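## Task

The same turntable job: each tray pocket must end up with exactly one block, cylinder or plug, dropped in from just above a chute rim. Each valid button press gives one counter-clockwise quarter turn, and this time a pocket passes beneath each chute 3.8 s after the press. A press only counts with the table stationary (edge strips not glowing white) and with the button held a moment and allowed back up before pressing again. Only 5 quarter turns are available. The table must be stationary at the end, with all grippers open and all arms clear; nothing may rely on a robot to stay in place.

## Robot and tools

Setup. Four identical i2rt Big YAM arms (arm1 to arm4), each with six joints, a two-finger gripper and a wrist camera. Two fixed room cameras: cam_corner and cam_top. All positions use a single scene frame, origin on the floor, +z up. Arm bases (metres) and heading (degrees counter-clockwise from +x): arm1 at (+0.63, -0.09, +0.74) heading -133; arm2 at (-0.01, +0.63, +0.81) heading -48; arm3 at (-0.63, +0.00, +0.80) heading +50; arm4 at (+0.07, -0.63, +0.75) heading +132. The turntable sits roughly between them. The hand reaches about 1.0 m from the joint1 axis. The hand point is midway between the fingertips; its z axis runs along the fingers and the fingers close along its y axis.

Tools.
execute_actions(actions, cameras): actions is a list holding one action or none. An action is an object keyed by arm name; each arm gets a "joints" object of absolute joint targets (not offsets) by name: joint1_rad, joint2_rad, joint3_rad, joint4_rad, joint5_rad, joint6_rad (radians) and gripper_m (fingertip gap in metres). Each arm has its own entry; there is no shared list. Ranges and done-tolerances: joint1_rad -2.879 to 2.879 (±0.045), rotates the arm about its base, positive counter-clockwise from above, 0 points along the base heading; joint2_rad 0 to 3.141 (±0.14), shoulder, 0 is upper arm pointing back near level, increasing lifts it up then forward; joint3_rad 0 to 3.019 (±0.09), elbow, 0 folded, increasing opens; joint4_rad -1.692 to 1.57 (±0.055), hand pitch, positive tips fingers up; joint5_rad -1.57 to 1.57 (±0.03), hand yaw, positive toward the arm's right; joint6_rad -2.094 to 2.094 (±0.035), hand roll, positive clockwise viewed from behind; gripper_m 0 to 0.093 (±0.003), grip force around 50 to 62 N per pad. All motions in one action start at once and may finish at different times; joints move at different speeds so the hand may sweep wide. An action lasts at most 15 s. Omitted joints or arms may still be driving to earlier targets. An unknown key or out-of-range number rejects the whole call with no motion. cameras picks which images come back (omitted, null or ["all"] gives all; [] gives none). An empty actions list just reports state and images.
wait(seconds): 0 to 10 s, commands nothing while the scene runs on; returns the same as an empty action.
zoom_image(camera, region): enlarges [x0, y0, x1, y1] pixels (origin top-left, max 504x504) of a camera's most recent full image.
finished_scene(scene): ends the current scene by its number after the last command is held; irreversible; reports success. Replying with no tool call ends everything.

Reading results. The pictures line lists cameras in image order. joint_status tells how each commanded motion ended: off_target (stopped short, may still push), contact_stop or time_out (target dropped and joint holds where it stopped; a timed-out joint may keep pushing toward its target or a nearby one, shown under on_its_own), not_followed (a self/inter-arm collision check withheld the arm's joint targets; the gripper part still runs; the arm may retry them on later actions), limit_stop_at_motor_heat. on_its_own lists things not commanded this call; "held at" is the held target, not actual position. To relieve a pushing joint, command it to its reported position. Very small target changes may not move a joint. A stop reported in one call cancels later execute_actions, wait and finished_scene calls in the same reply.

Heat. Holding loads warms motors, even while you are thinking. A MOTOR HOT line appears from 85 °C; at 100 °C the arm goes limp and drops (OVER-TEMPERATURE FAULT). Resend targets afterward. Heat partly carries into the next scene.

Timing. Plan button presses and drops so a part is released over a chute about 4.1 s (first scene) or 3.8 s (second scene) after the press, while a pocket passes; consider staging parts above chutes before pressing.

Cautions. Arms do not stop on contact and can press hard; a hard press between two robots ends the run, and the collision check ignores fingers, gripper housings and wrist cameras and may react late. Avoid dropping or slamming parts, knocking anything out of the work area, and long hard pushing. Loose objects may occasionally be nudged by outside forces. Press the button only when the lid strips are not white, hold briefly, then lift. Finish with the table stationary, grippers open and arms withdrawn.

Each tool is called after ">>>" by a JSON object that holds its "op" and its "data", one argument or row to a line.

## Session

>>> {"op": "execute_actions", "data": {
  "actions": []
}}

Scene clock: 0.00 s.
Motor temperatures (°C, as the motors report them): arm1=[32 35 42 35 34 35] | arm2=[34 35 45 34 32 33] | arm3=[32 38 42 35 33 32] | arm4=[34 37 41 36 32 34]
arm1.joint_positions: joint1_rad=+0.172 joint2_rad=+0.435 joint3_rad=+1.449 joint4_rad=-1.532 joint5_rad=+0.010 joint6_rad=-0.014 gripper_m=+0.094
arm1.joint_status: not commanded
arm1.hand: x=+0.5544 y=-0.1824 z=+1.2946 quat_wxyz=(-0.241, -0.759, -0.413, +0.442) (m; scene frame)
arm2.joint_positions: joint1_rad=-0.637 joint2_rad=+0.453 joint3_rad=+1.452 joint4_rad=-1.551 joint5_rad=-0.002 joint6_rad=+0.014 gripper_m=+0.094
arm2.joint_status: not commanded
arm2.hand: x=+0.0032 y=+0.5062 z=+1.3642 quat_wxyz=(-0.363, -0.588, -0.644, +0.328) (m; scene frame)
arm3.joint_positions: joint1_rad=+0.637 joint2_rad=+0.448 joint3_rad=+1.469 joint4_rad=-1.544 joint5_rad=+0.012 joint6_rad=-0.002 gripper_m=+0.095
arm3.joint_status: not commanded
arm3.hand: x=-0.6134 y=+0.1195 z=+1.3632 quat_wxyz=(-0.367, +0.589, -0.632, -0.346) (m; scene frame)
arm4.joint_positions: joint1_rad=-0.445 joint2_rad=+0.440 joint3_rad=+1.468 joint4_rad=-1.539 joint5_rad=-0.007 joint6_rad=+0.009 gripper_m=+0.094
arm4.joint_status: not commanded
arm4.hand: x=+0.0395 y=-0.5147 z=+1.3118 quat_wxyz=(-0.296, +0.692, -0.516, -0.409) (m; scene frame)
pictures: arm1_cam_wrist, arm2_cam_wrist, arm3_cam_wrist, arm4_cam_wrist, cam_corner, cam_top
Images, in order (width x height): arm1_cam_wrist 504x504, arm2_cam_wrist 504x504, arm3_cam_wrist 504x504, arm4_cam_wrist 504x504, cam_corner 504x504, cam_top 504x504.

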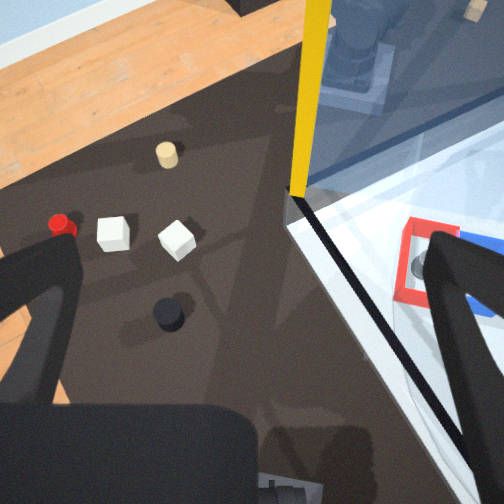

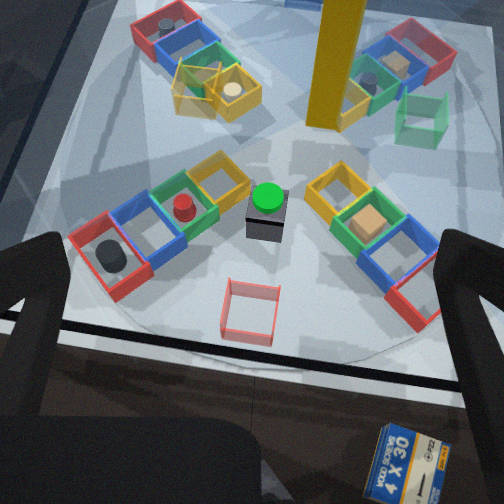

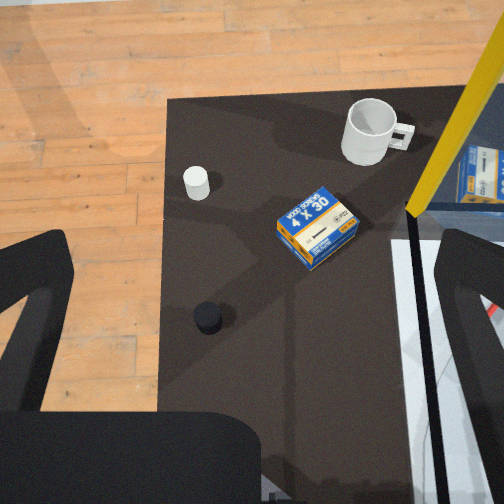

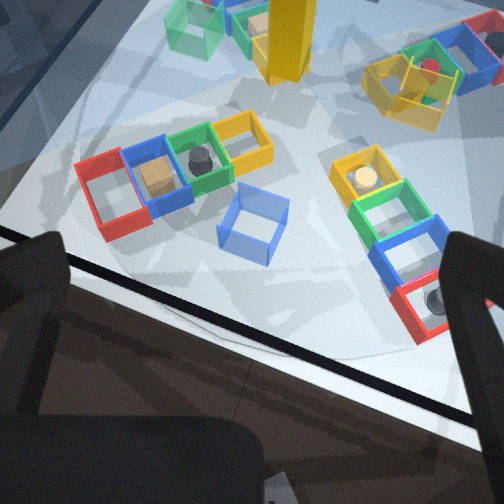

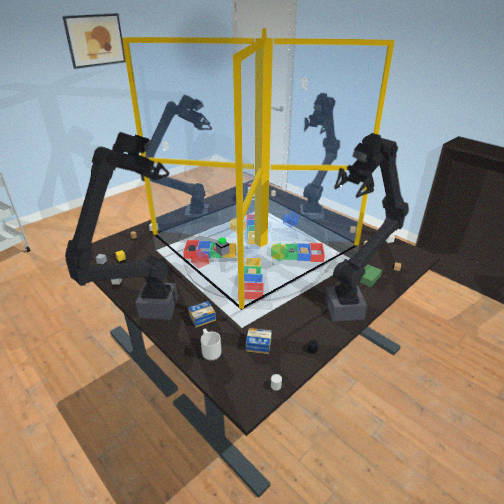

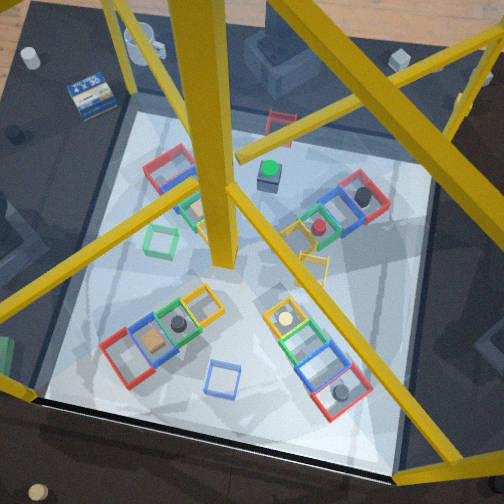

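>>> {"op": "zoom_image", "data": {
  "camera": "cam_top",
  "region": [120,90,400,300]
}}

>>> {"op": "zoom_image", "data": {
  "camera": "cam_corner",
  "region": [60,190,460,400]
}}

>>> {"op": "zoom_image", "data": {
  "camera": "arm2_cam_wrist",
  "region": [280,0,504,340]
}}

Region (120, 90, 400, 300) of cam_top's 504x504 image, scaled by 1.800, with more detail than that image has; it fills the top 378 rows of this view, and the rest is white.

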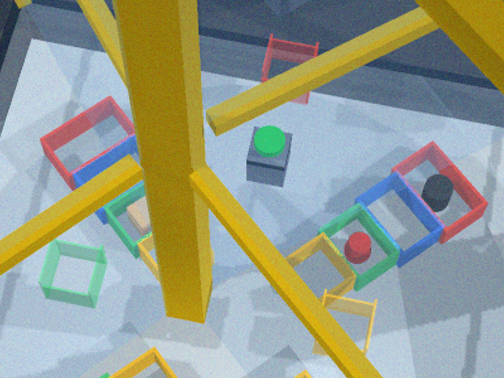

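Region (60, 190, 460, 400) of cam_corner's 504x504 image, scaled by 1.260, with more detail than that image has; it fills the top 265 rows of this view, and the rest is white.

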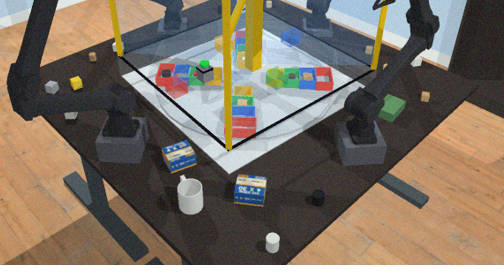

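Region (280, 0, 504, 340) of arm2_cam_wrist's 504x504 image, scaled by 1.482, with more detail than that image has; it fills the left 332 columns of this view, and the rest is white.

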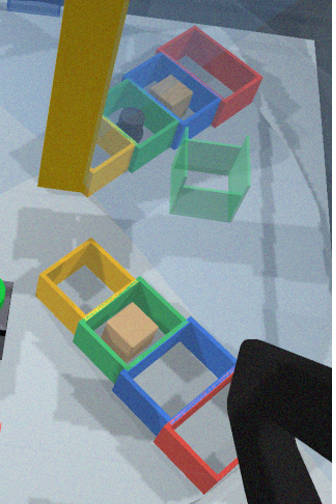

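>>> {"op": "execute_actions", "data": {
  "actions": [
    {"arm1":{"joints":{"joint1_rad":0.494,"joint2_rad":1.37,"joint3_rad":0.892,"joint4_rad":-1.085,"joint6_rad":0.0}},"arm2":{"joints":{"joint1_rad":-0.775,"joint2_rad":1.545,"joint3_rad":1.23,"joint4_rad":-1.261,"gripper_m":0.0}},"arm3":{"joints":{"joint1_rad":0.79,"joint2_rad":1.48,"joint3_rad":0.888,"joint4_rad":-0.97}},"arm4":{"joints":{"joint1_rad":-2.52,"joint2_rad":1.073,"joint3_rad":1.05,"joint4_rad":-1.565}}}
  ],
  "cameras": []
}}

>>> {"op": "execute_actions", "data": {
  "actions": [
    {"arm4":{"joints":{"joint2_rad":1.345,"joint3_rad":0.85,"joint4_rad":-1.07}},"arm2":{"joints":{"joint3_rad":1.15,"joint4_rad":-1.16}}}
  ]
}}

Scene clock: 78.73 s.
Motor temperatures (°C, as the motors report them): arm1=[32 35 44 36 34 35] | arm2=[34 35 48 35 32 33] | arm3=[32 38 44 35 33 32] | arm4=[34 37 44 36 32 35]
arm1.joint_positions: joint1_rad=+0.491 joint2_rad=+1.351 joint3_rad=+0.889 joint4_rad=-1.102 joint5_rad=+0.010 joint6_rad=-0.008 gripper_m=+0.094
arm1.joint_status: all done
arm1.hand: x=+0.5391 y=-0.4227 z=+0.8414 quat_wxyz=(-0.006, -0.788, -0.615, +0.003) (m; scene frame)
arm2.joint_positions: joint1_rad=-0.771 joint2_rad=+1.547 joint3_rad=+1.225 joint4_rad=-1.269 joint5_rad=-0.002 joint6_rad=+0.014 gripper_m=+0.001
arm2.joint_status: all done
arm2.hand: x=-0.0278 y=+0.1930 z=+0.9605 quat_wxyz=(+0.007, -0.724, -0.690, -0.004) (m; scene frame)
arm3.joint_positions: joint1_rad=+0.785 joint2_rad=+1.473 joint3_rad=+0.871 joint4_rad=-0.987 joint5_rad=+0.012 joint6_rad=-0.002 gripper_m=+0.095
arm3.joint_status: all done
arm3.hand: x=-0.6594 y=+0.3645 z=+0.8597 quat_wxyz=(+0.002, +0.739, -0.674, +0.002) (m; scene frame)
arm4.joint_positions: joint1_rad=-1.563 joint2_rad=+0.946 joint3_rad=+1.020 joint4_rad=-1.676 joint5_rad=-0.020 joint6_rad=-0.160 gripper_m=+0.094
arm4.joint_status: joint1_rad time_out (moved -1.118 of -2.075); joint4_rad time_out (moved -0.137 of -0.026); the others done
arm4.on_its_own: joint1_rad reads -1.563 and still pushes toward -1.827 since a time_out (your -2.520 is given up); joint4_rad reads -1.676 and still pushes toward -1.565 since a time_out
arm4.hand: x=+0.2408 y=-0.4719 z=+1.0117 quat_wxyz=(+0.018, +0.438, -0.899, -0.004) (m; scene frame)
pictures: none
No camera images: the call's "cameras" was empty. Leave "cameras" out to get every camera's image.

not run: a stop came earlier in this reply.

>>> {"op": "execute_actions", "data": {
  "actions": [
    {"arm4":{"joints":{"joint1_rad":-1.45,"joint4_rad":-1.60,"joint5_rad":0.0,"joint6_rad":0.0}}}
  ]
}}

Scene clock: 87.27 s.
Motor temperatures (°C, as the motors report them): arm1=[32 35 44 36 34 35] | arm2=[34 36 48 35 32 33] | arm3=[32 38 44 35 33 32] | arm4=[35 37 45 36 33 36]
arm1.joint_positions: joint1_rad=+0.491 joint2_rad=+1.351 joint3_rad=+0.889 joint4_rad=-1.102 joint5_rad=+0.010 joint6_rad=-0.008 gripper_m=+0.094
arm1.joint_status: not commanded
arm1.hand: x=+0.5391 y=-0.4227 z=+0.8414 quat_wxyz=(-0.006, -0.788, -0.615, +0.003) (m; scene frame)
arm2.joint_positions: joint1_rad=-0.771 joint2_rad=+1.547 joint3_rad=+1.225 joint4_rad=-1.269 joint5_rad=-0.002 joint6_rad=+0.014 gripper_m=+0.001
arm2.joint_status: not commanded
arm2.hand: x=-0.0278 y=+0.1930 z=+0.9605 quat_wxyz=(+0.007, -0.724, -0.690, -0.004) (m; scene frame)
arm3.joint_positions: joint1_rad=+0.785 joint2_rad=+1.473 joint3_rad=+0.871 joint4_rad=-0.987 joint5_rad=+0.012 joint6_rad=-0.002 gripper_m=+0.095
arm3.joint_status: not commanded
arm3.hand: x=-0.6594 y=+0.3645 z=+0.8597 quat_wxyz=(+0.002, +0.739, -0.674, +0.002) (m; scene frame)
arm4.joint_positions: joint1_rad=-1.484 joint2_rad=+0.950 joint3_rad=+1.020 joint4_rad=-1.679 joint5_rad=+0.000 joint6_rad=+0.055 gripper_m=+0.094
arm4.joint_status: joint4_rad time_out (moved -0.004 of +0.076); joint6_rad time_out (moved +0.215 of +0.160); the others done
arm4.on_its_own: joint4_rad reads -1.679 and still pushes toward -1.600 since a time_out; joint6_rad reads +0.055 and still pushes toward +0.000 since a time_out
arm4.hand: x=+0.2301 y=-0.4618 z=+1.0109 quat_wxyz=(+0.017, +0.376, -0.926, +0.009) (m; scene frame)
pictures: arm1_cam_wrist, arm2_cam_wrist, arm3_cam_wrist, arm4_cam_wrist, cam_corner, cam_top
Images, in order (width x height): arm1_cam_wrist 504x504, arm2_cam_wrist 504x504, arm3_cam_wrist 504x504, arm4_cam_wrist 504x504, cam_corner 504x504, cam_top 504x504.

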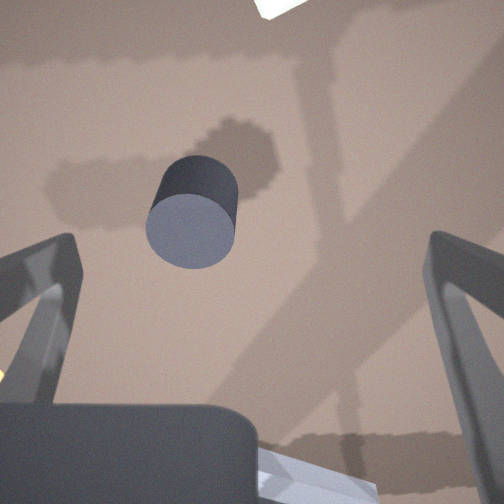

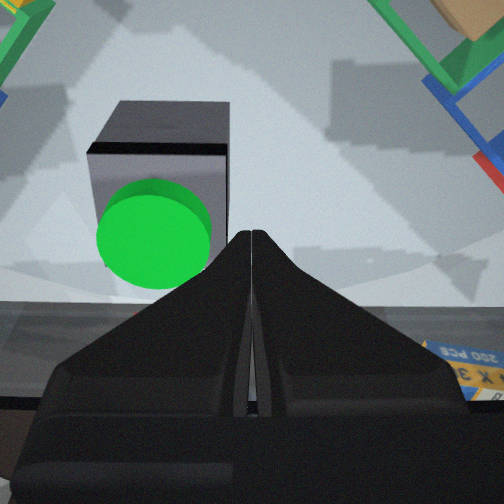

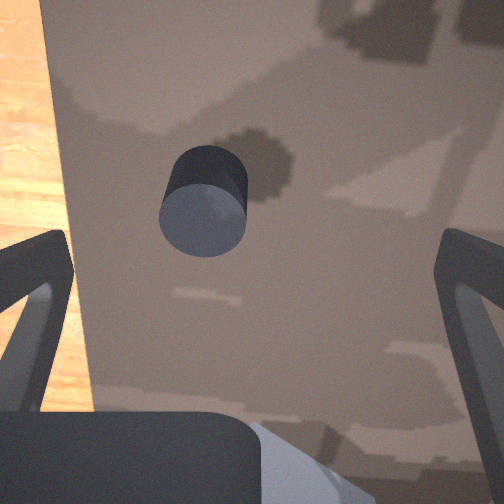

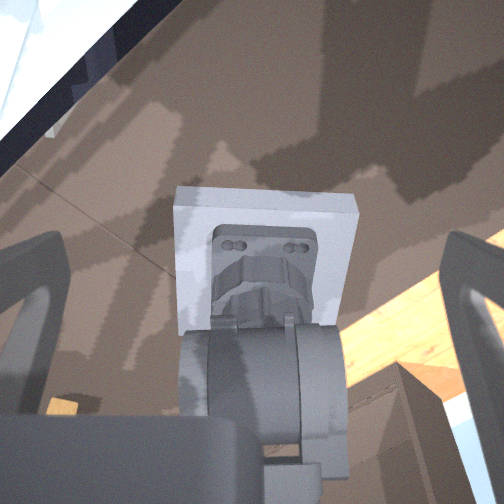

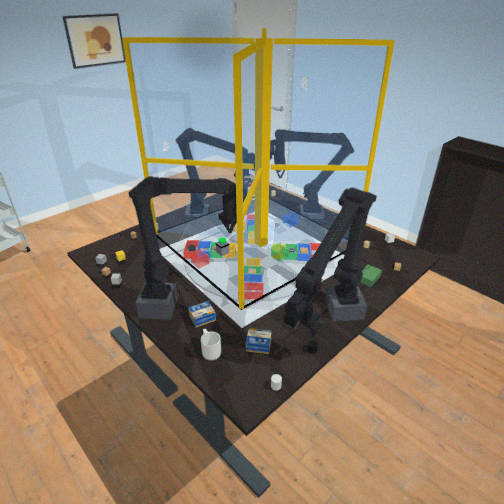

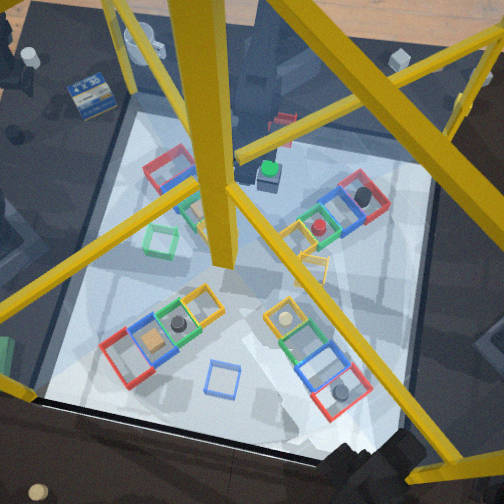

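>>> {"op": "execute_actions", "data": {
  "actions": [
    {"arm4":{"joints":{"joint1_rad":0.86,"joint2_rad":1.0,"joint3_rad":1.05,"joint4_rad":-1.6,"joint6_rad":0.0}},"arm1":{"joints":{"joint1_rad":0.573}},"arm3":{"joints":{"joint1_rad":0.848}},"arm2":{"joints":{"joint1_rad":-0.695,"joint2_rad":1.50,"joint3_rad":1.14,"joint4_rad":-1.20}}}
  ],
  "cameras": []
}}

>>> {"op": "execute_actions", "data": {
  "actions": [
    {"arm4":{"joints":{"joint2_rad":1.62,"joint3_rad":1.24,"joint4_rad":-1.17}},"arm1":{"joints":{"joint2_rad":1.45,"joint3_rad":0.692,"joint4_rad":-0.80}},"arm3":{"joints":{"joint2_rad":1.62,"joint3_rad":0.69,"joint4_rad":-0.625}},"arm2":{"joints":{"joint3_rad":1.075,"joint4_rad":-1.135}}}
  ]
}}

Scene clock: 114.80 s.
Motor temperatures (°C, as the motors report them): arm1=[32 35 44 36 34 35] | arm2=[34 37 49 34 32 33] | arm3=[32 38 45 35 33 32] | arm4=[34 36 47 36 32 35]
arm1.joint_positions: joint1_rad=+0.576 joint2_rad=+1.351 joint3_rad=+0.889 joint4_rad=-1.102 joint5_rad=+0.010 joint6_rad=-0.007 gripper_m=+0.094
arm1.joint_status: all done
arm1.hand: x=+0.5683 y=-0.4291 z=+0.8418 quat_wxyz=(-0.007, -0.761, -0.648, +0.004) (m; scene frame)
arm2.joint_positions: joint1_rad=-0.689 joint2_rad=+1.499 joint3_rad=+1.139 joint4_rad=-1.213 joint5_rad=-0.002 joint6_rad=+0.014 gripper_m=+0.001
arm2.joint_status: all done
arm2.hand: x=+0.0075 y=+0.2116 z=+0.9492 quat_wxyz=(+0.001, -0.695, -0.719, +0.003) (m; scene frame)
arm3.joint_positions: joint1_rad=+0.849 joint2_rad=+1.473 joint3_rad=+0.871 joint4_rad=-0.987 joint5_rad=+0.012 joint6_rad=-0.002 gripper_m=+0.095
arm3.joint_status: all done
arm3.hand: x=-0.6824 y=+0.3619 z=+0.8600 quat_wxyz=(+0.001, +0.760, -0.650, +0.002) (m; scene frame)
arm4.joint_positions: joint1_rad=+0.852 joint2_rad=+1.003 joint3_rad=+1.020 joint4_rad=-1.606 joint5_rad=+0.001 joint6_rad=+0.014 gripper_m=+0.094
arm4.joint_status: all done
arm4.hand: x=-0.1779 y=-0.6343 z=+0.9991 quat_wxyz=(+0.000, +1.000, +0.004, +0.009) (m; scene frame)
pictures: none
No camera images: the call's "cameras" was empty. Leave "cameras" out to get every camera's image.

Scene clock: 116.10 s.
Motor temperatures (°C, as the motors report them): arm1=[32 35 44 36 34 35] | arm2=[34 37 49 34 32 33] | arm3=[32 38 45 35 33 32] | arm4=[34 36 47 36 32 35]
arm1.joint_positions: joint1_rad=+0.576 joint2_rad=+1.447 joint3_rad=+0.692 joint4_rad=-0.817 joint5_rad=+0.010 joint6_rad=-0.007 gripper_m=+0.094
arm1.joint_status: all done
arm1.hand: x=+0.5743 y=-0.4018 z=+0.7500 quat_wxyz=(-0.004, -0.761, -0.648, +0.001) (m; scene frame)
arm2.joint_positions: joint1_rad=-0.689 joint2_rad=+1.498 joint3_rad=+1.071 joint4_rad=-1.147 joint5_rad=-0.002 joint6_rad=+0.014 gripper_m=+0.001
arm2.joint_status: all done
arm2.hand: x=+0.0068 y=+0.2222 z=+0.9252 quat_wxyz=(+0.002, -0.695, -0.719, +0.002) (m; scene frame)
arm3.joint_positions: joint1_rad=+0.849 joint2_rad=+1.635 joint3_rad=+0.674 joint4_rad=-0.642 joint5_rad=+0.012 joint6_rad=-0.002 gripper_m=+0.095
arm3.joint_status: all done
arm3.hand: x=-0.6779 y=+0.3251 z=+0.7526 quat_wxyz=(+0.006, +0.760, -0.650, +0.008) (m; scene frame)
arm4.joint_positions: joint1_rad=+0.852 joint2_rad=+1.643 joint3_rad=+1.214 joint4_rad=-1.180 joint5_rad=+0.001 joint6_rad=+0.014 gripper_m=+0.094
arm4.joint_status: all done
arm4.hand: x=-0.3797 y=-0.6387 z=+0.8505 quat_wxyz=(+0.000, +1.000, +0.004, +0.019) (m; scene frame)
pictures: arm1_cam_wrist, arm2_cam_wrist, arm3_cam_wrist, arm4_cam_wrist, cam_corner, cam_top
Images, in order (width x height): arm1_cam_wrist 504x504, arm2_cam_wrist 504x504, arm3_cam_wrist 504x504, arm4_cam_wrist 504x504, cam_corner 504x504, cam_top 504x504.

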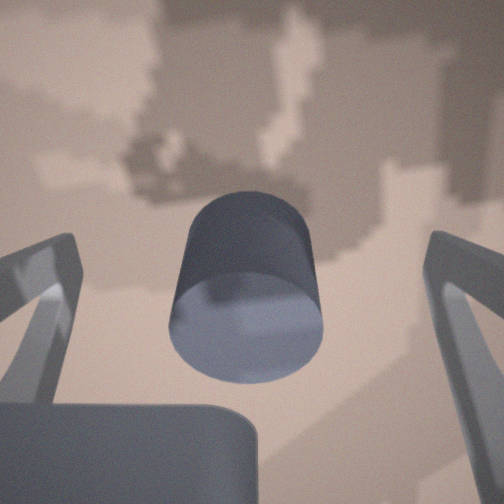

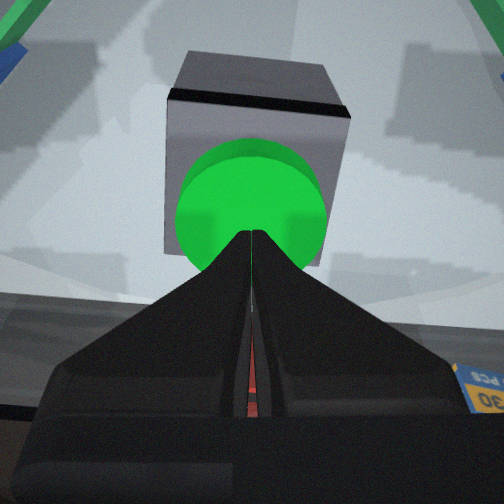

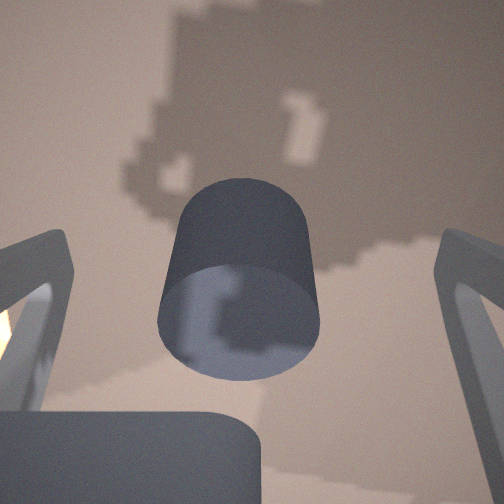

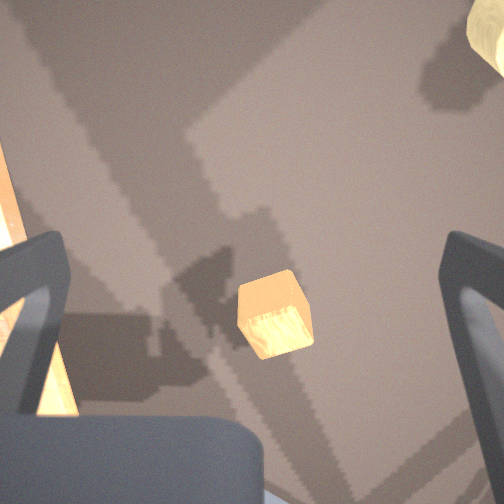

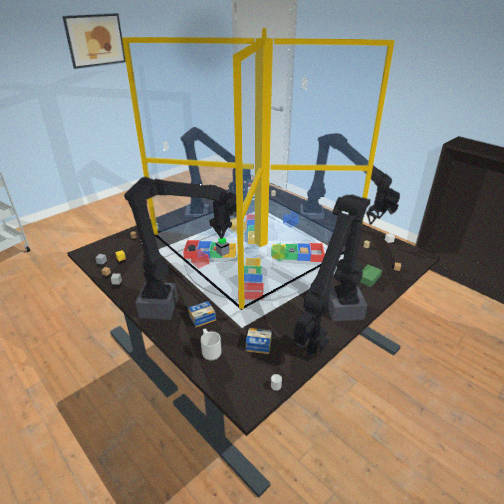

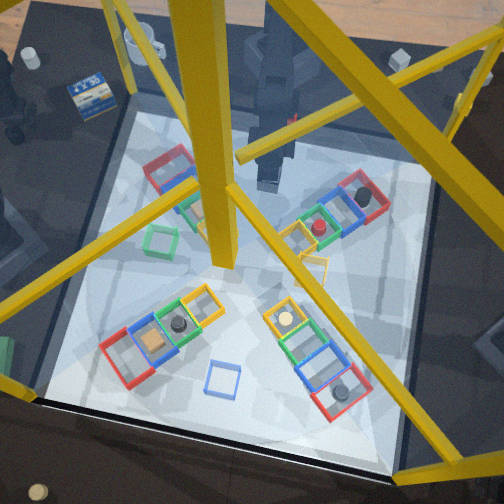

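>>> {"op": "execute_actions", "data": {
  "actions": [
    {"arm2":{"joints":{"joint3_rad":0.99,"joint4_rad":-1.065}},"arm1":{"joints":{"gripper_m":0.015}},"arm3":{"joints":{"gripper_m":0.015}},"arm4":{"joints":{"joint1_rad":0.805,"joint6_rad":-0.36,"gripper_m":0.07}}}
  ],
  "cameras": []
}}

>>> {"op": "execute_actions", "data": {
  "actions": [
    {"arm2":{"joints":{"joint2_rad":1.072,"joint3_rad":0.917,"joint4_rad":-1.408,"gripper_m":0.094}},"arm1":{"joints":{"joint2_rad":0.902,"joint3_rad":0.987,"joint4_rad":-1.667}},"arm3":{"joints":{"joint2_rad":1.07,"joint3_rad":0.96,"joint4_rad":-1.44}},"arm4":{"joints":{"joint2_rad":1.55,"joint3_rad":0.75,"joint4_rad":-0.76}}}
  ],
  "cameras": ["cam_top"]
}}

>>> {"op": "wait", "data": {
  "seconds": 1.3
}}

>>> {"op": "wait", "data": {
  "seconds": 0.3
}}

>>> {"op": "wait", "data": {
  "seconds": 0.3
}}

Scene clock: 138.53 s.
Motor temperatures (°C, as the motors report them): arm1=[32 36 43 35 34 35] | arm2=[34 36 49 34 32 33] | arm3=[32 38 44 35 33 32] | arm4=[34 38 47 36 32 35]
arm1.joint_positions: joint1_rad=+0.576 joint2_rad=+1.447 joint3_rad=+0.692 joint4_rad=-0.816 joint5_rad=+0.009 joint6_rad=-0.007 gripper_m=+0.032
arm1.joint_status: gripper_m off_target (ended at +0.032, target +0.015)
arm1.hand: x=+0.5744 y=-0.4022 z=+0.7500 quat_wxyz=(-0.005, -0.761, -0.648, +0.001) (m; scene frame)
arm2.joint_positions: joint1_rad=-0.689 joint2_rad=+1.481 joint3_rad=+1.012 joint4_rad=-1.070 joint5_rad=-0.002 joint6_rad=+0.014 gripper_m=+0.001
arm2.joint_status: all done
arm2.hand: x=+0.0065 y=+0.2271 z=+0.9115 quat_wxyz=(-0.011, -0.695, -0.719, +0.014) (m; scene frame)
arm3.joint_positions: joint1_rad=+0.849 joint2_rad=+1.635 joint3_rad=+0.674 joint4_rad=-0.641 joint5_rad=+0.010 joint6_rad=-0.002 gripper_m=+0.033
arm3.joint_status: gripper_m off_target (ended at +0.033, target +0.015)
arm3.hand: x=-0.6782 y=+0.3254 z=+0.7527 quat_wxyz=(+0.006, +0.760, -0.650, +0.007) (m; scene frame)
arm4.joint_positions: joint1_rad=+0.811 joint2_rad=+1.643 joint3_rad=+1.214 joint4_rad=-1.180 joint5_rad=+0.001 joint6_rad=-0.345 gripper_m=+0.070
arm4.joint_status: all done
arm4.hand: x=-0.3797 y=-0.6202 z=+0.8505 quat_wxyz=(+0.004, +0.987, +0.162, +0.019) (m; scene frame)
pictures: none
No camera images: the call's "cameras" was empty. Leave "cameras" out to get every camera's image.

Scene clock: 140.00 s.
Motor temperatures (°C, as the motors report them): arm1=[32 35 44 35 34 35] | arm2=[34 36 49 34 32 33] | arm3=[32 38 44 35 33 32] | arm4=[34 38 46 36 32 35]
arm1.joint_positions: joint1_rad=+0.576 joint2_rad=+0.891 joint3_rad=+0.975 joint4_rad=-1.651 joint5_rad=+0.009 joint6_rad=-0.007 gripper_m=+0.032
arm1.joint_status: all done
arm1.hand: x=+0.5882 y=-0.2983 z=+0.9961 quat_wxyz=(-0.006, -0.761, -0.648, +0.002) (m; scene frame)
arm2.joint_positions: joint1_rad=-0.694 joint2_rad=+1.065 joint3_rad=+0.903 joint4_rad=-1.398 joint5_rad=+0.001 joint6_rad=+0.014 gripper_m=+0.094
arm2.joint_status: all done
arm2.hand: x=-0.0008 y=+0.3537 z=+1.0030 quat_wxyz=(-0.003, -0.697, -0.717, +0.009) (m; scene frame)
arm3.joint_positions: joint1_rad=+0.849 joint2_rad=+1.060 joint3_rad=+0.944 joint4_rad=-1.425 joint5_rad=+0.010 joint6_rad=-0.002 gripper_m=+0.033
arm3.joint_status: all done
arm3.hand: x=-0.6685 y=+0.2808 z=+1.0112 quat_wxyz=(-0.014, +0.760, -0.650, -0.016) (m; scene frame)
arm4.joint_positions: joint1_rad=+0.811 joint2_rad=+1.547 joint3_rad=+0.750 joint4_rad=-0.773 joint5_rad=+0.001 joint6_rad=-0.345 gripper_m=+0.070
arm4.joint_status: all done
arm4.hand: x=-0.2732 y=-0.6225 z=+0.7438 quat_wxyz=(+0.000, +0.987, +0.162, -0.001) (m; scene frame)
pictures: cam_top
Images, in order (width x height): cam_top 504x504.

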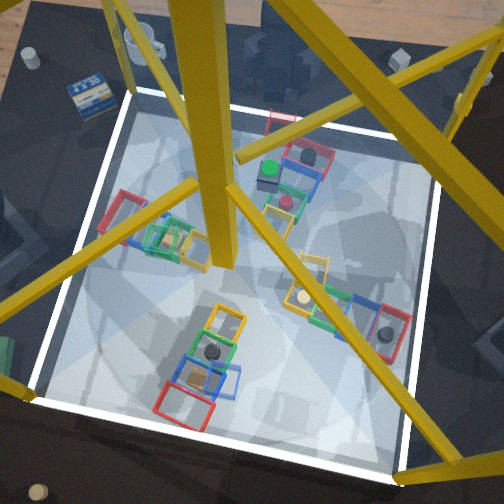

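Scene clock: 141.30 s.
Motor temperatures (°C, as the motors report them): arm1=[32 35 44 35 34 35] | arm2=[34 36 49 34 32 33] | arm3=[32 38 44 35 33 32] | arm4=[34 38 46 36 32 34]
arm1.joint_positions: joint1_rad=+0.576 joint2_rad=+0.891 joint3_rad=+0.975 joint4_rad=-1.651 joint5_rad=+0.009 joint6_rad=-0.007 gripper_m=+0.032
arm1.joint_status: all done
arm1.hand: x=+0.5882 y=-0.2983 z=+0.9961 quat_wxyz=(-0.006, -0.761, -0.648, +0.002) (m; scene frame)
arm2.joint_positions: joint1_rad=-0.694 joint2_rad=+1.065 joint3_rad=+0.903 joint4_rad=-1.398 joint5_rad=+0.001 joint6_rad=+0.014 gripper_m=+0.094
arm2.joint_status: all done
arm2.hand: x=-0.0008 y=+0.3537 z=+1.0030 quat_wxyz=(-0.003, -0.697, -0.717, +0.009) (m; scene frame)
arm3.joint_positions: joint1_rad=+0.849 joint2_rad=+1.060 joint3_rad=+0.944 joint4_rad=-1.425 joint5_rad=+0.010 joint6_rad=-0.002 gripper_m=+0.033
arm3.joint_status: all done
arm3.hand: x=-0.6685 y=+0.2808 z=+1.0112 quat_wxyz=(-0.014, +0.760, -0.650, -0.016) (m; scene frame)
arm4.joint_positions: joint1_rad=+0.811 joint2_rad=+1.547 joint3_rad=+0.750 joint4_rad=-0.773 joint5_rad=+0.001 joint6_rad=-0.345 gripper_m=+0.070
arm4.joint_status: all done
arm4.hand: x=-0.2732 y=-0.6225 z=+0.7438 quat_wxyz=(+0.000, +0.987, +0.162, -0.001) (m; scene frame)
wait: 1.30 s; at rest by 0.27 s
pictures: arm1_cam_wrist, arm2_cam_wrist, arm3_cam_wrist, arm4_cam_wrist, cam_corner, cam_top
Images, in order (width x height): arm1_cam_wrist 504x504, arm2_cam_wrist 504x504, arm3_cam_wrist 504x504, arm4_cam_wrist 504x504, cam_corner 504x504, cam_top 504x504.

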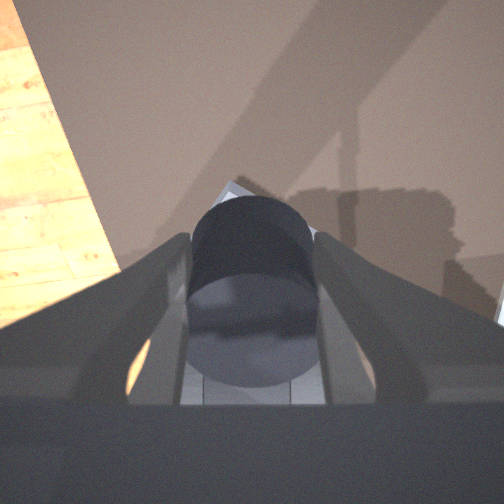

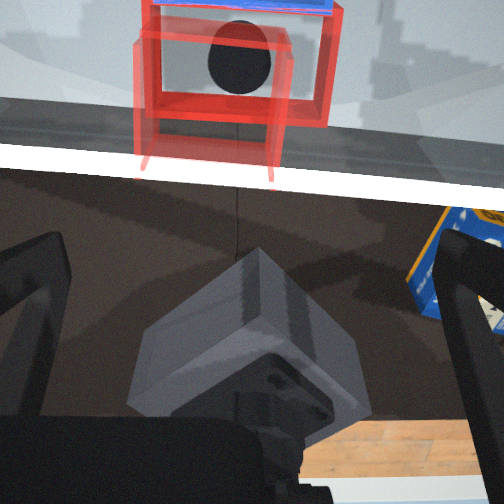

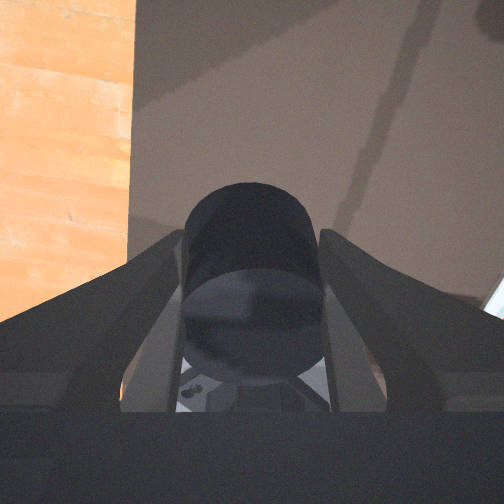

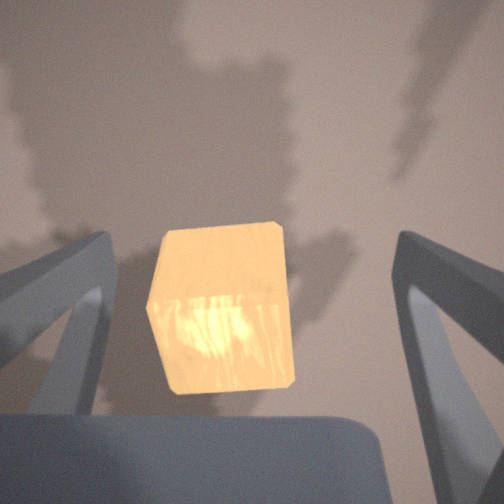

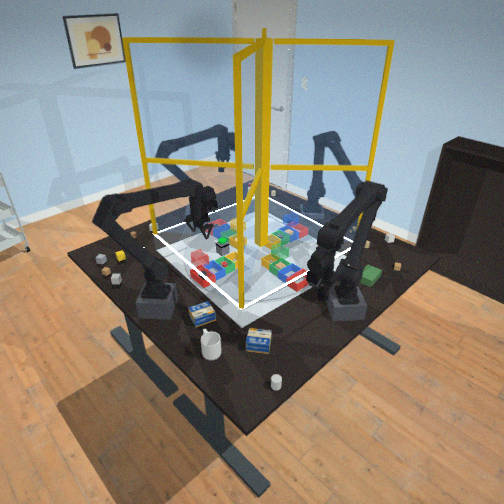

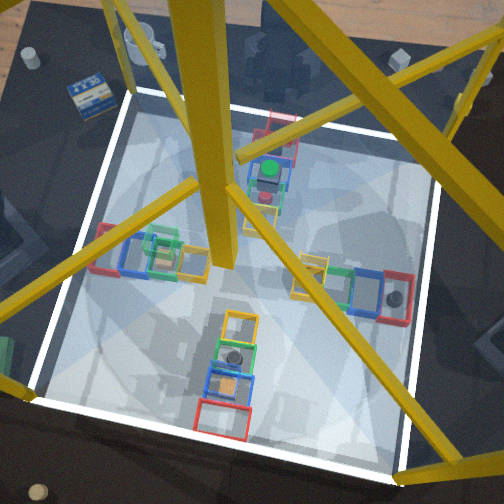

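Scene clock: 141.60 s.
Motor temperatures (°C, as the motors report them): arm1=[32 35 44 35 34 35] | arm2=[34 36 49 34 32 33] | arm3=[32 38 44 35 33 32] | arm4=[34 38 46 36 32 34]
arm1.joint_positions: joint1_rad=+0.576 joint2_rad=+0.891 joint3_rad=+0.975 joint4_rad=-1.651 joint5_rad=+0.009 joint6_rad=-0.007 gripper_m=+0.032
arm1.joint_status: all done
arm1.hand: x=+0.5882 y=-0.2983 z=+0.9961 quat_wxyz=(-0.006, -0.761, -0.648, +0.002) (m; scene frame)
arm2.joint_positions: joint1_rad=-0.694 joint2_rad=+1.065 joint3_rad=+0.903 joint4_rad=-1.398 joint5_rad=+0.001 joint6_rad=+0.014 gripper_m=+0.094
arm2.joint_status: all done
arm2.hand: x=-0.0008 y=+0.3537 z=+1.0030 quat_wxyz=(-0.003, -0.697, -0.717, +0.009) (m; scene frame)
arm3.joint_positions: joint1_rad=+0.849 joint2_rad=+1.060 joint3_rad=+0.944 joint4_rad=-1.425 joint5_rad=+0.010 joint6_rad=-0.002 gripper_m=+0.033
arm3.joint_status: all done
arm3.hand: x=-0.6685 y=+0.2808 z=+1.0112 quat_wxyz=(-0.014, +0.760, -0.650, -0.016) (m; scene frame)
arm4.joint_positions: joint1_rad=+0.811 joint2_rad=+1.547 joint3_rad=+0.750 joint4_rad=-0.773 joint5_rad=+0.001 joint6_rad=-0.345 gripper_m=+0.070
arm4.joint_status: all done
arm4.hand: x=-0.2732 y=-0.6225 z=+0.7438 quat_wxyz=(+0.000, +0.987, +0.162, -0.001) (m; scene frame)
wait: 0.30 s; at rest by 0.27 s
pictures: arm1_cam_wrist, arm2_cam_wrist, arm3_cam_wrist, arm4_cam_wrist, cam_corner, cam_top
Images, in order (width x height): arm1_cam_wrist 504x504, arm2_cam_wrist 504x504, arm3_cam_wrist 504x504, arm4_cam_wrist 504x504, cam_corner 504x504, cam_top 504x504.

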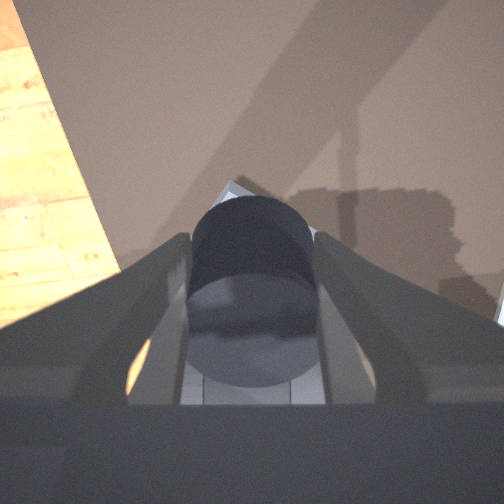

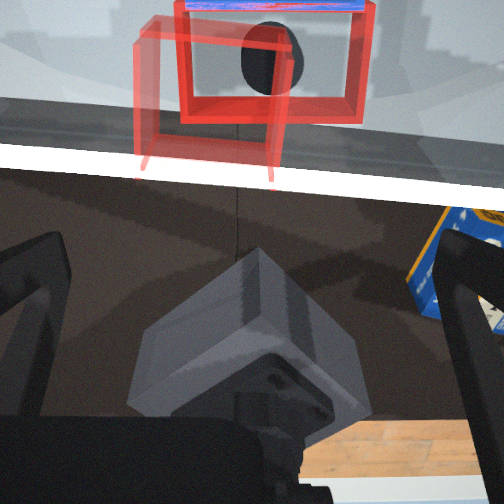

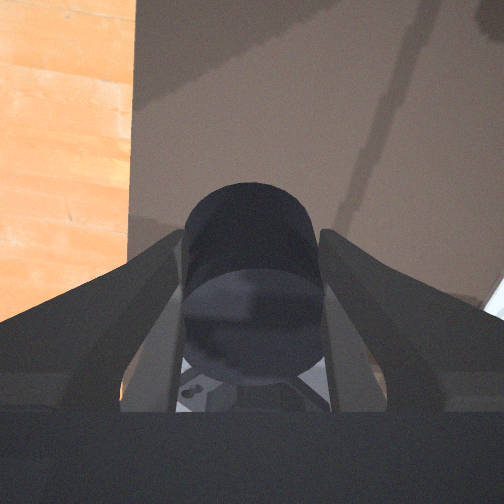

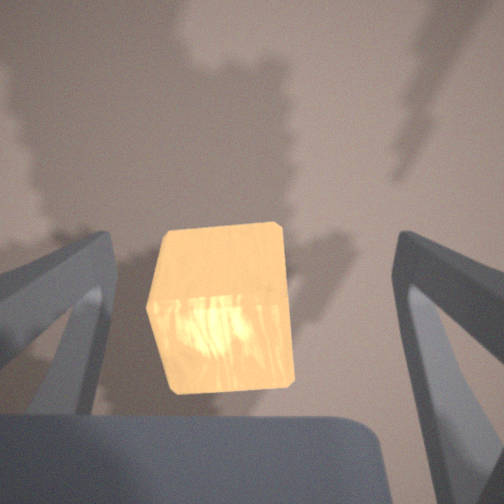

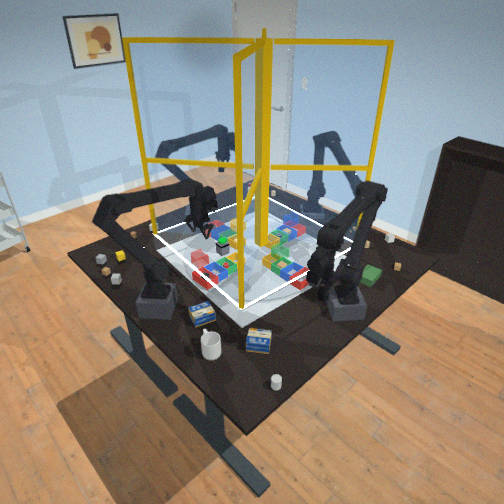

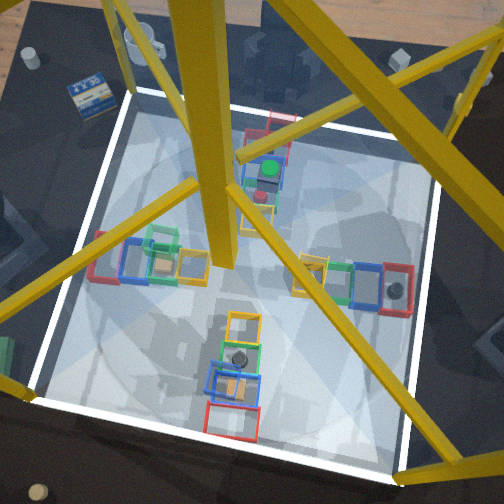

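Scene clock: 141.90 s.
Motor temperatures (°C, as the motors report them): arm1=[32 35 44 35 34 35] | arm2=[34 36 49 34 32 33] | arm3=[32 38 44 35 33 32] | arm4=[34 38 46 36 32 34]
arm1.joint_positions: joint1_rad=+0.576 joint2_rad=+0.891 joint3_rad=+0.975 joint4_rad=-1.651 joint5_rad=+0.009 joint6_rad=-0.007 gripper_m=+0.032
arm1.joint_status: all done
arm1.hand: x=+0.5882 y=-0.2983 z=+0.9961 quat_wxyz=(-0.006, -0.761, -0.648, +0.002) (m; scene frame)
arm2.joint_positions: joint1_rad=-0.694 joint2_rad=+1.065 joint3_rad=+0.903 joint4_rad=-1.398 joint5_rad=+0.001 joint6_rad=+0.014 gripper_m=+0.094
arm2.joint_status: all done
arm2.hand: x=-0.0008 y=+0.3537 z=+1.0030 quat_wxyz=(-0.003, -0.697, -0.717, +0.009) (m; scene frame)
arm3.joint_positions: joint1_rad=+0.849 joint2_rad=+1.060 joint3_rad=+0.944 joint4_rad=-1.425 joint5_rad=+0.010 joint6_rad=-0.002 gripper_m=+0.033
arm3.joint_status: all done
arm3.hand: x=-0.6685 y=+0.2808 z=+1.0112 quat_wxyz=(-0.014, +0.760, -0.650, -0.016) (m; scene frame)
arm4.joint_positions: joint1_rad=+0.811 joint2_rad=+1.547 joint3_rad=+0.750 joint4_rad=-0.773 joint5_rad=+0.001 joint6_rad=-0.345 gripper_m=+0.070
arm4.joint_status: all done
arm4.hand: x=-0.2732 y=-0.6225 z=+0.7438 quat_wxyz=(+0.000, +0.987, +0.162, -0.001) (m; scene frame)
wait: 0.30 s; at rest by 0.27 s
pictures: arm1_cam_wrist, arm2_cam_wrist, arm3_cam_wrist, arm4_cam_wrist, cam_corner, cam_top
Images, in order (width x height): arm1_cam_wrist 504x504, arm2_cam_wrist 504x504, arm3_cam_wrist 504x504, arm4_cam_wrist 504x504, cam_corner 504x504, cam_top 504x504.

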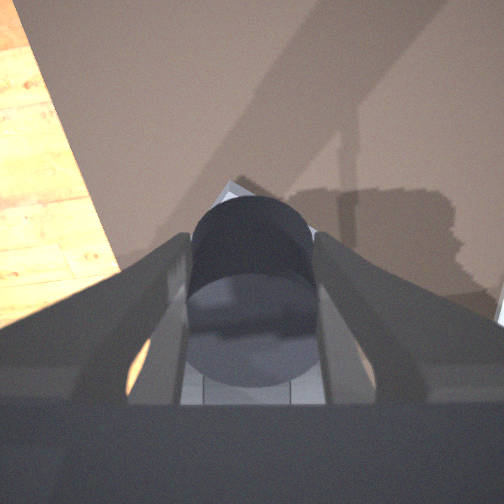

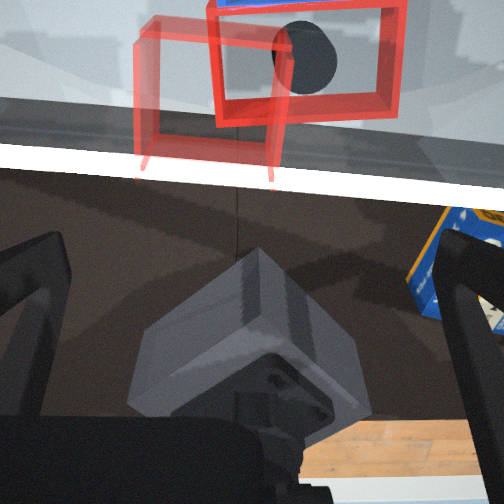

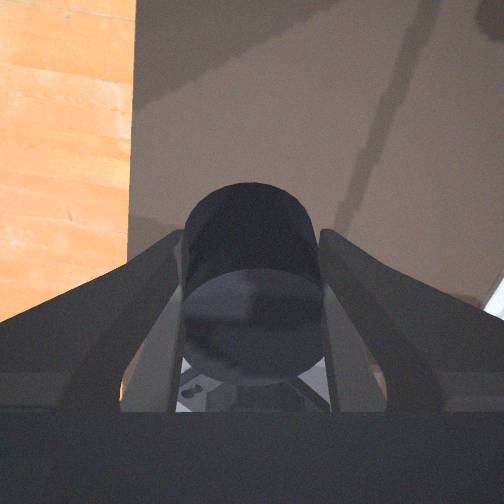

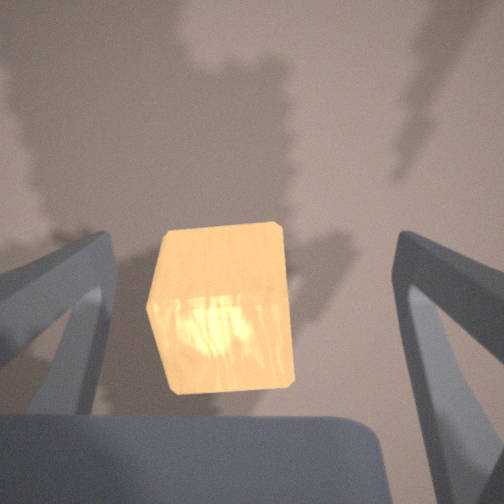

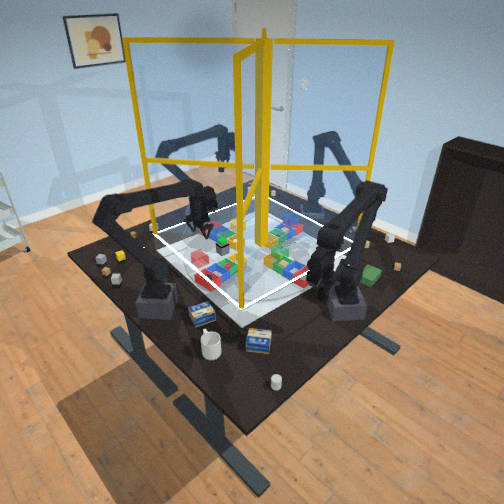

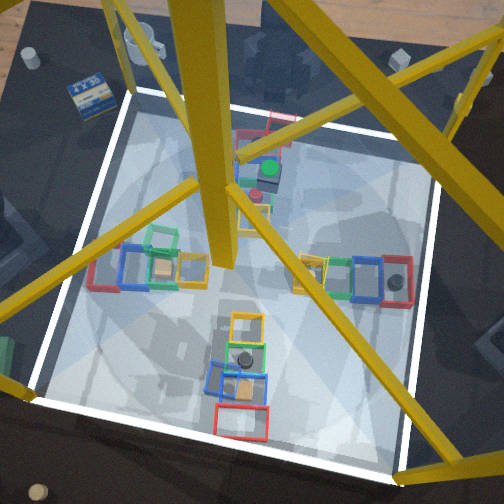

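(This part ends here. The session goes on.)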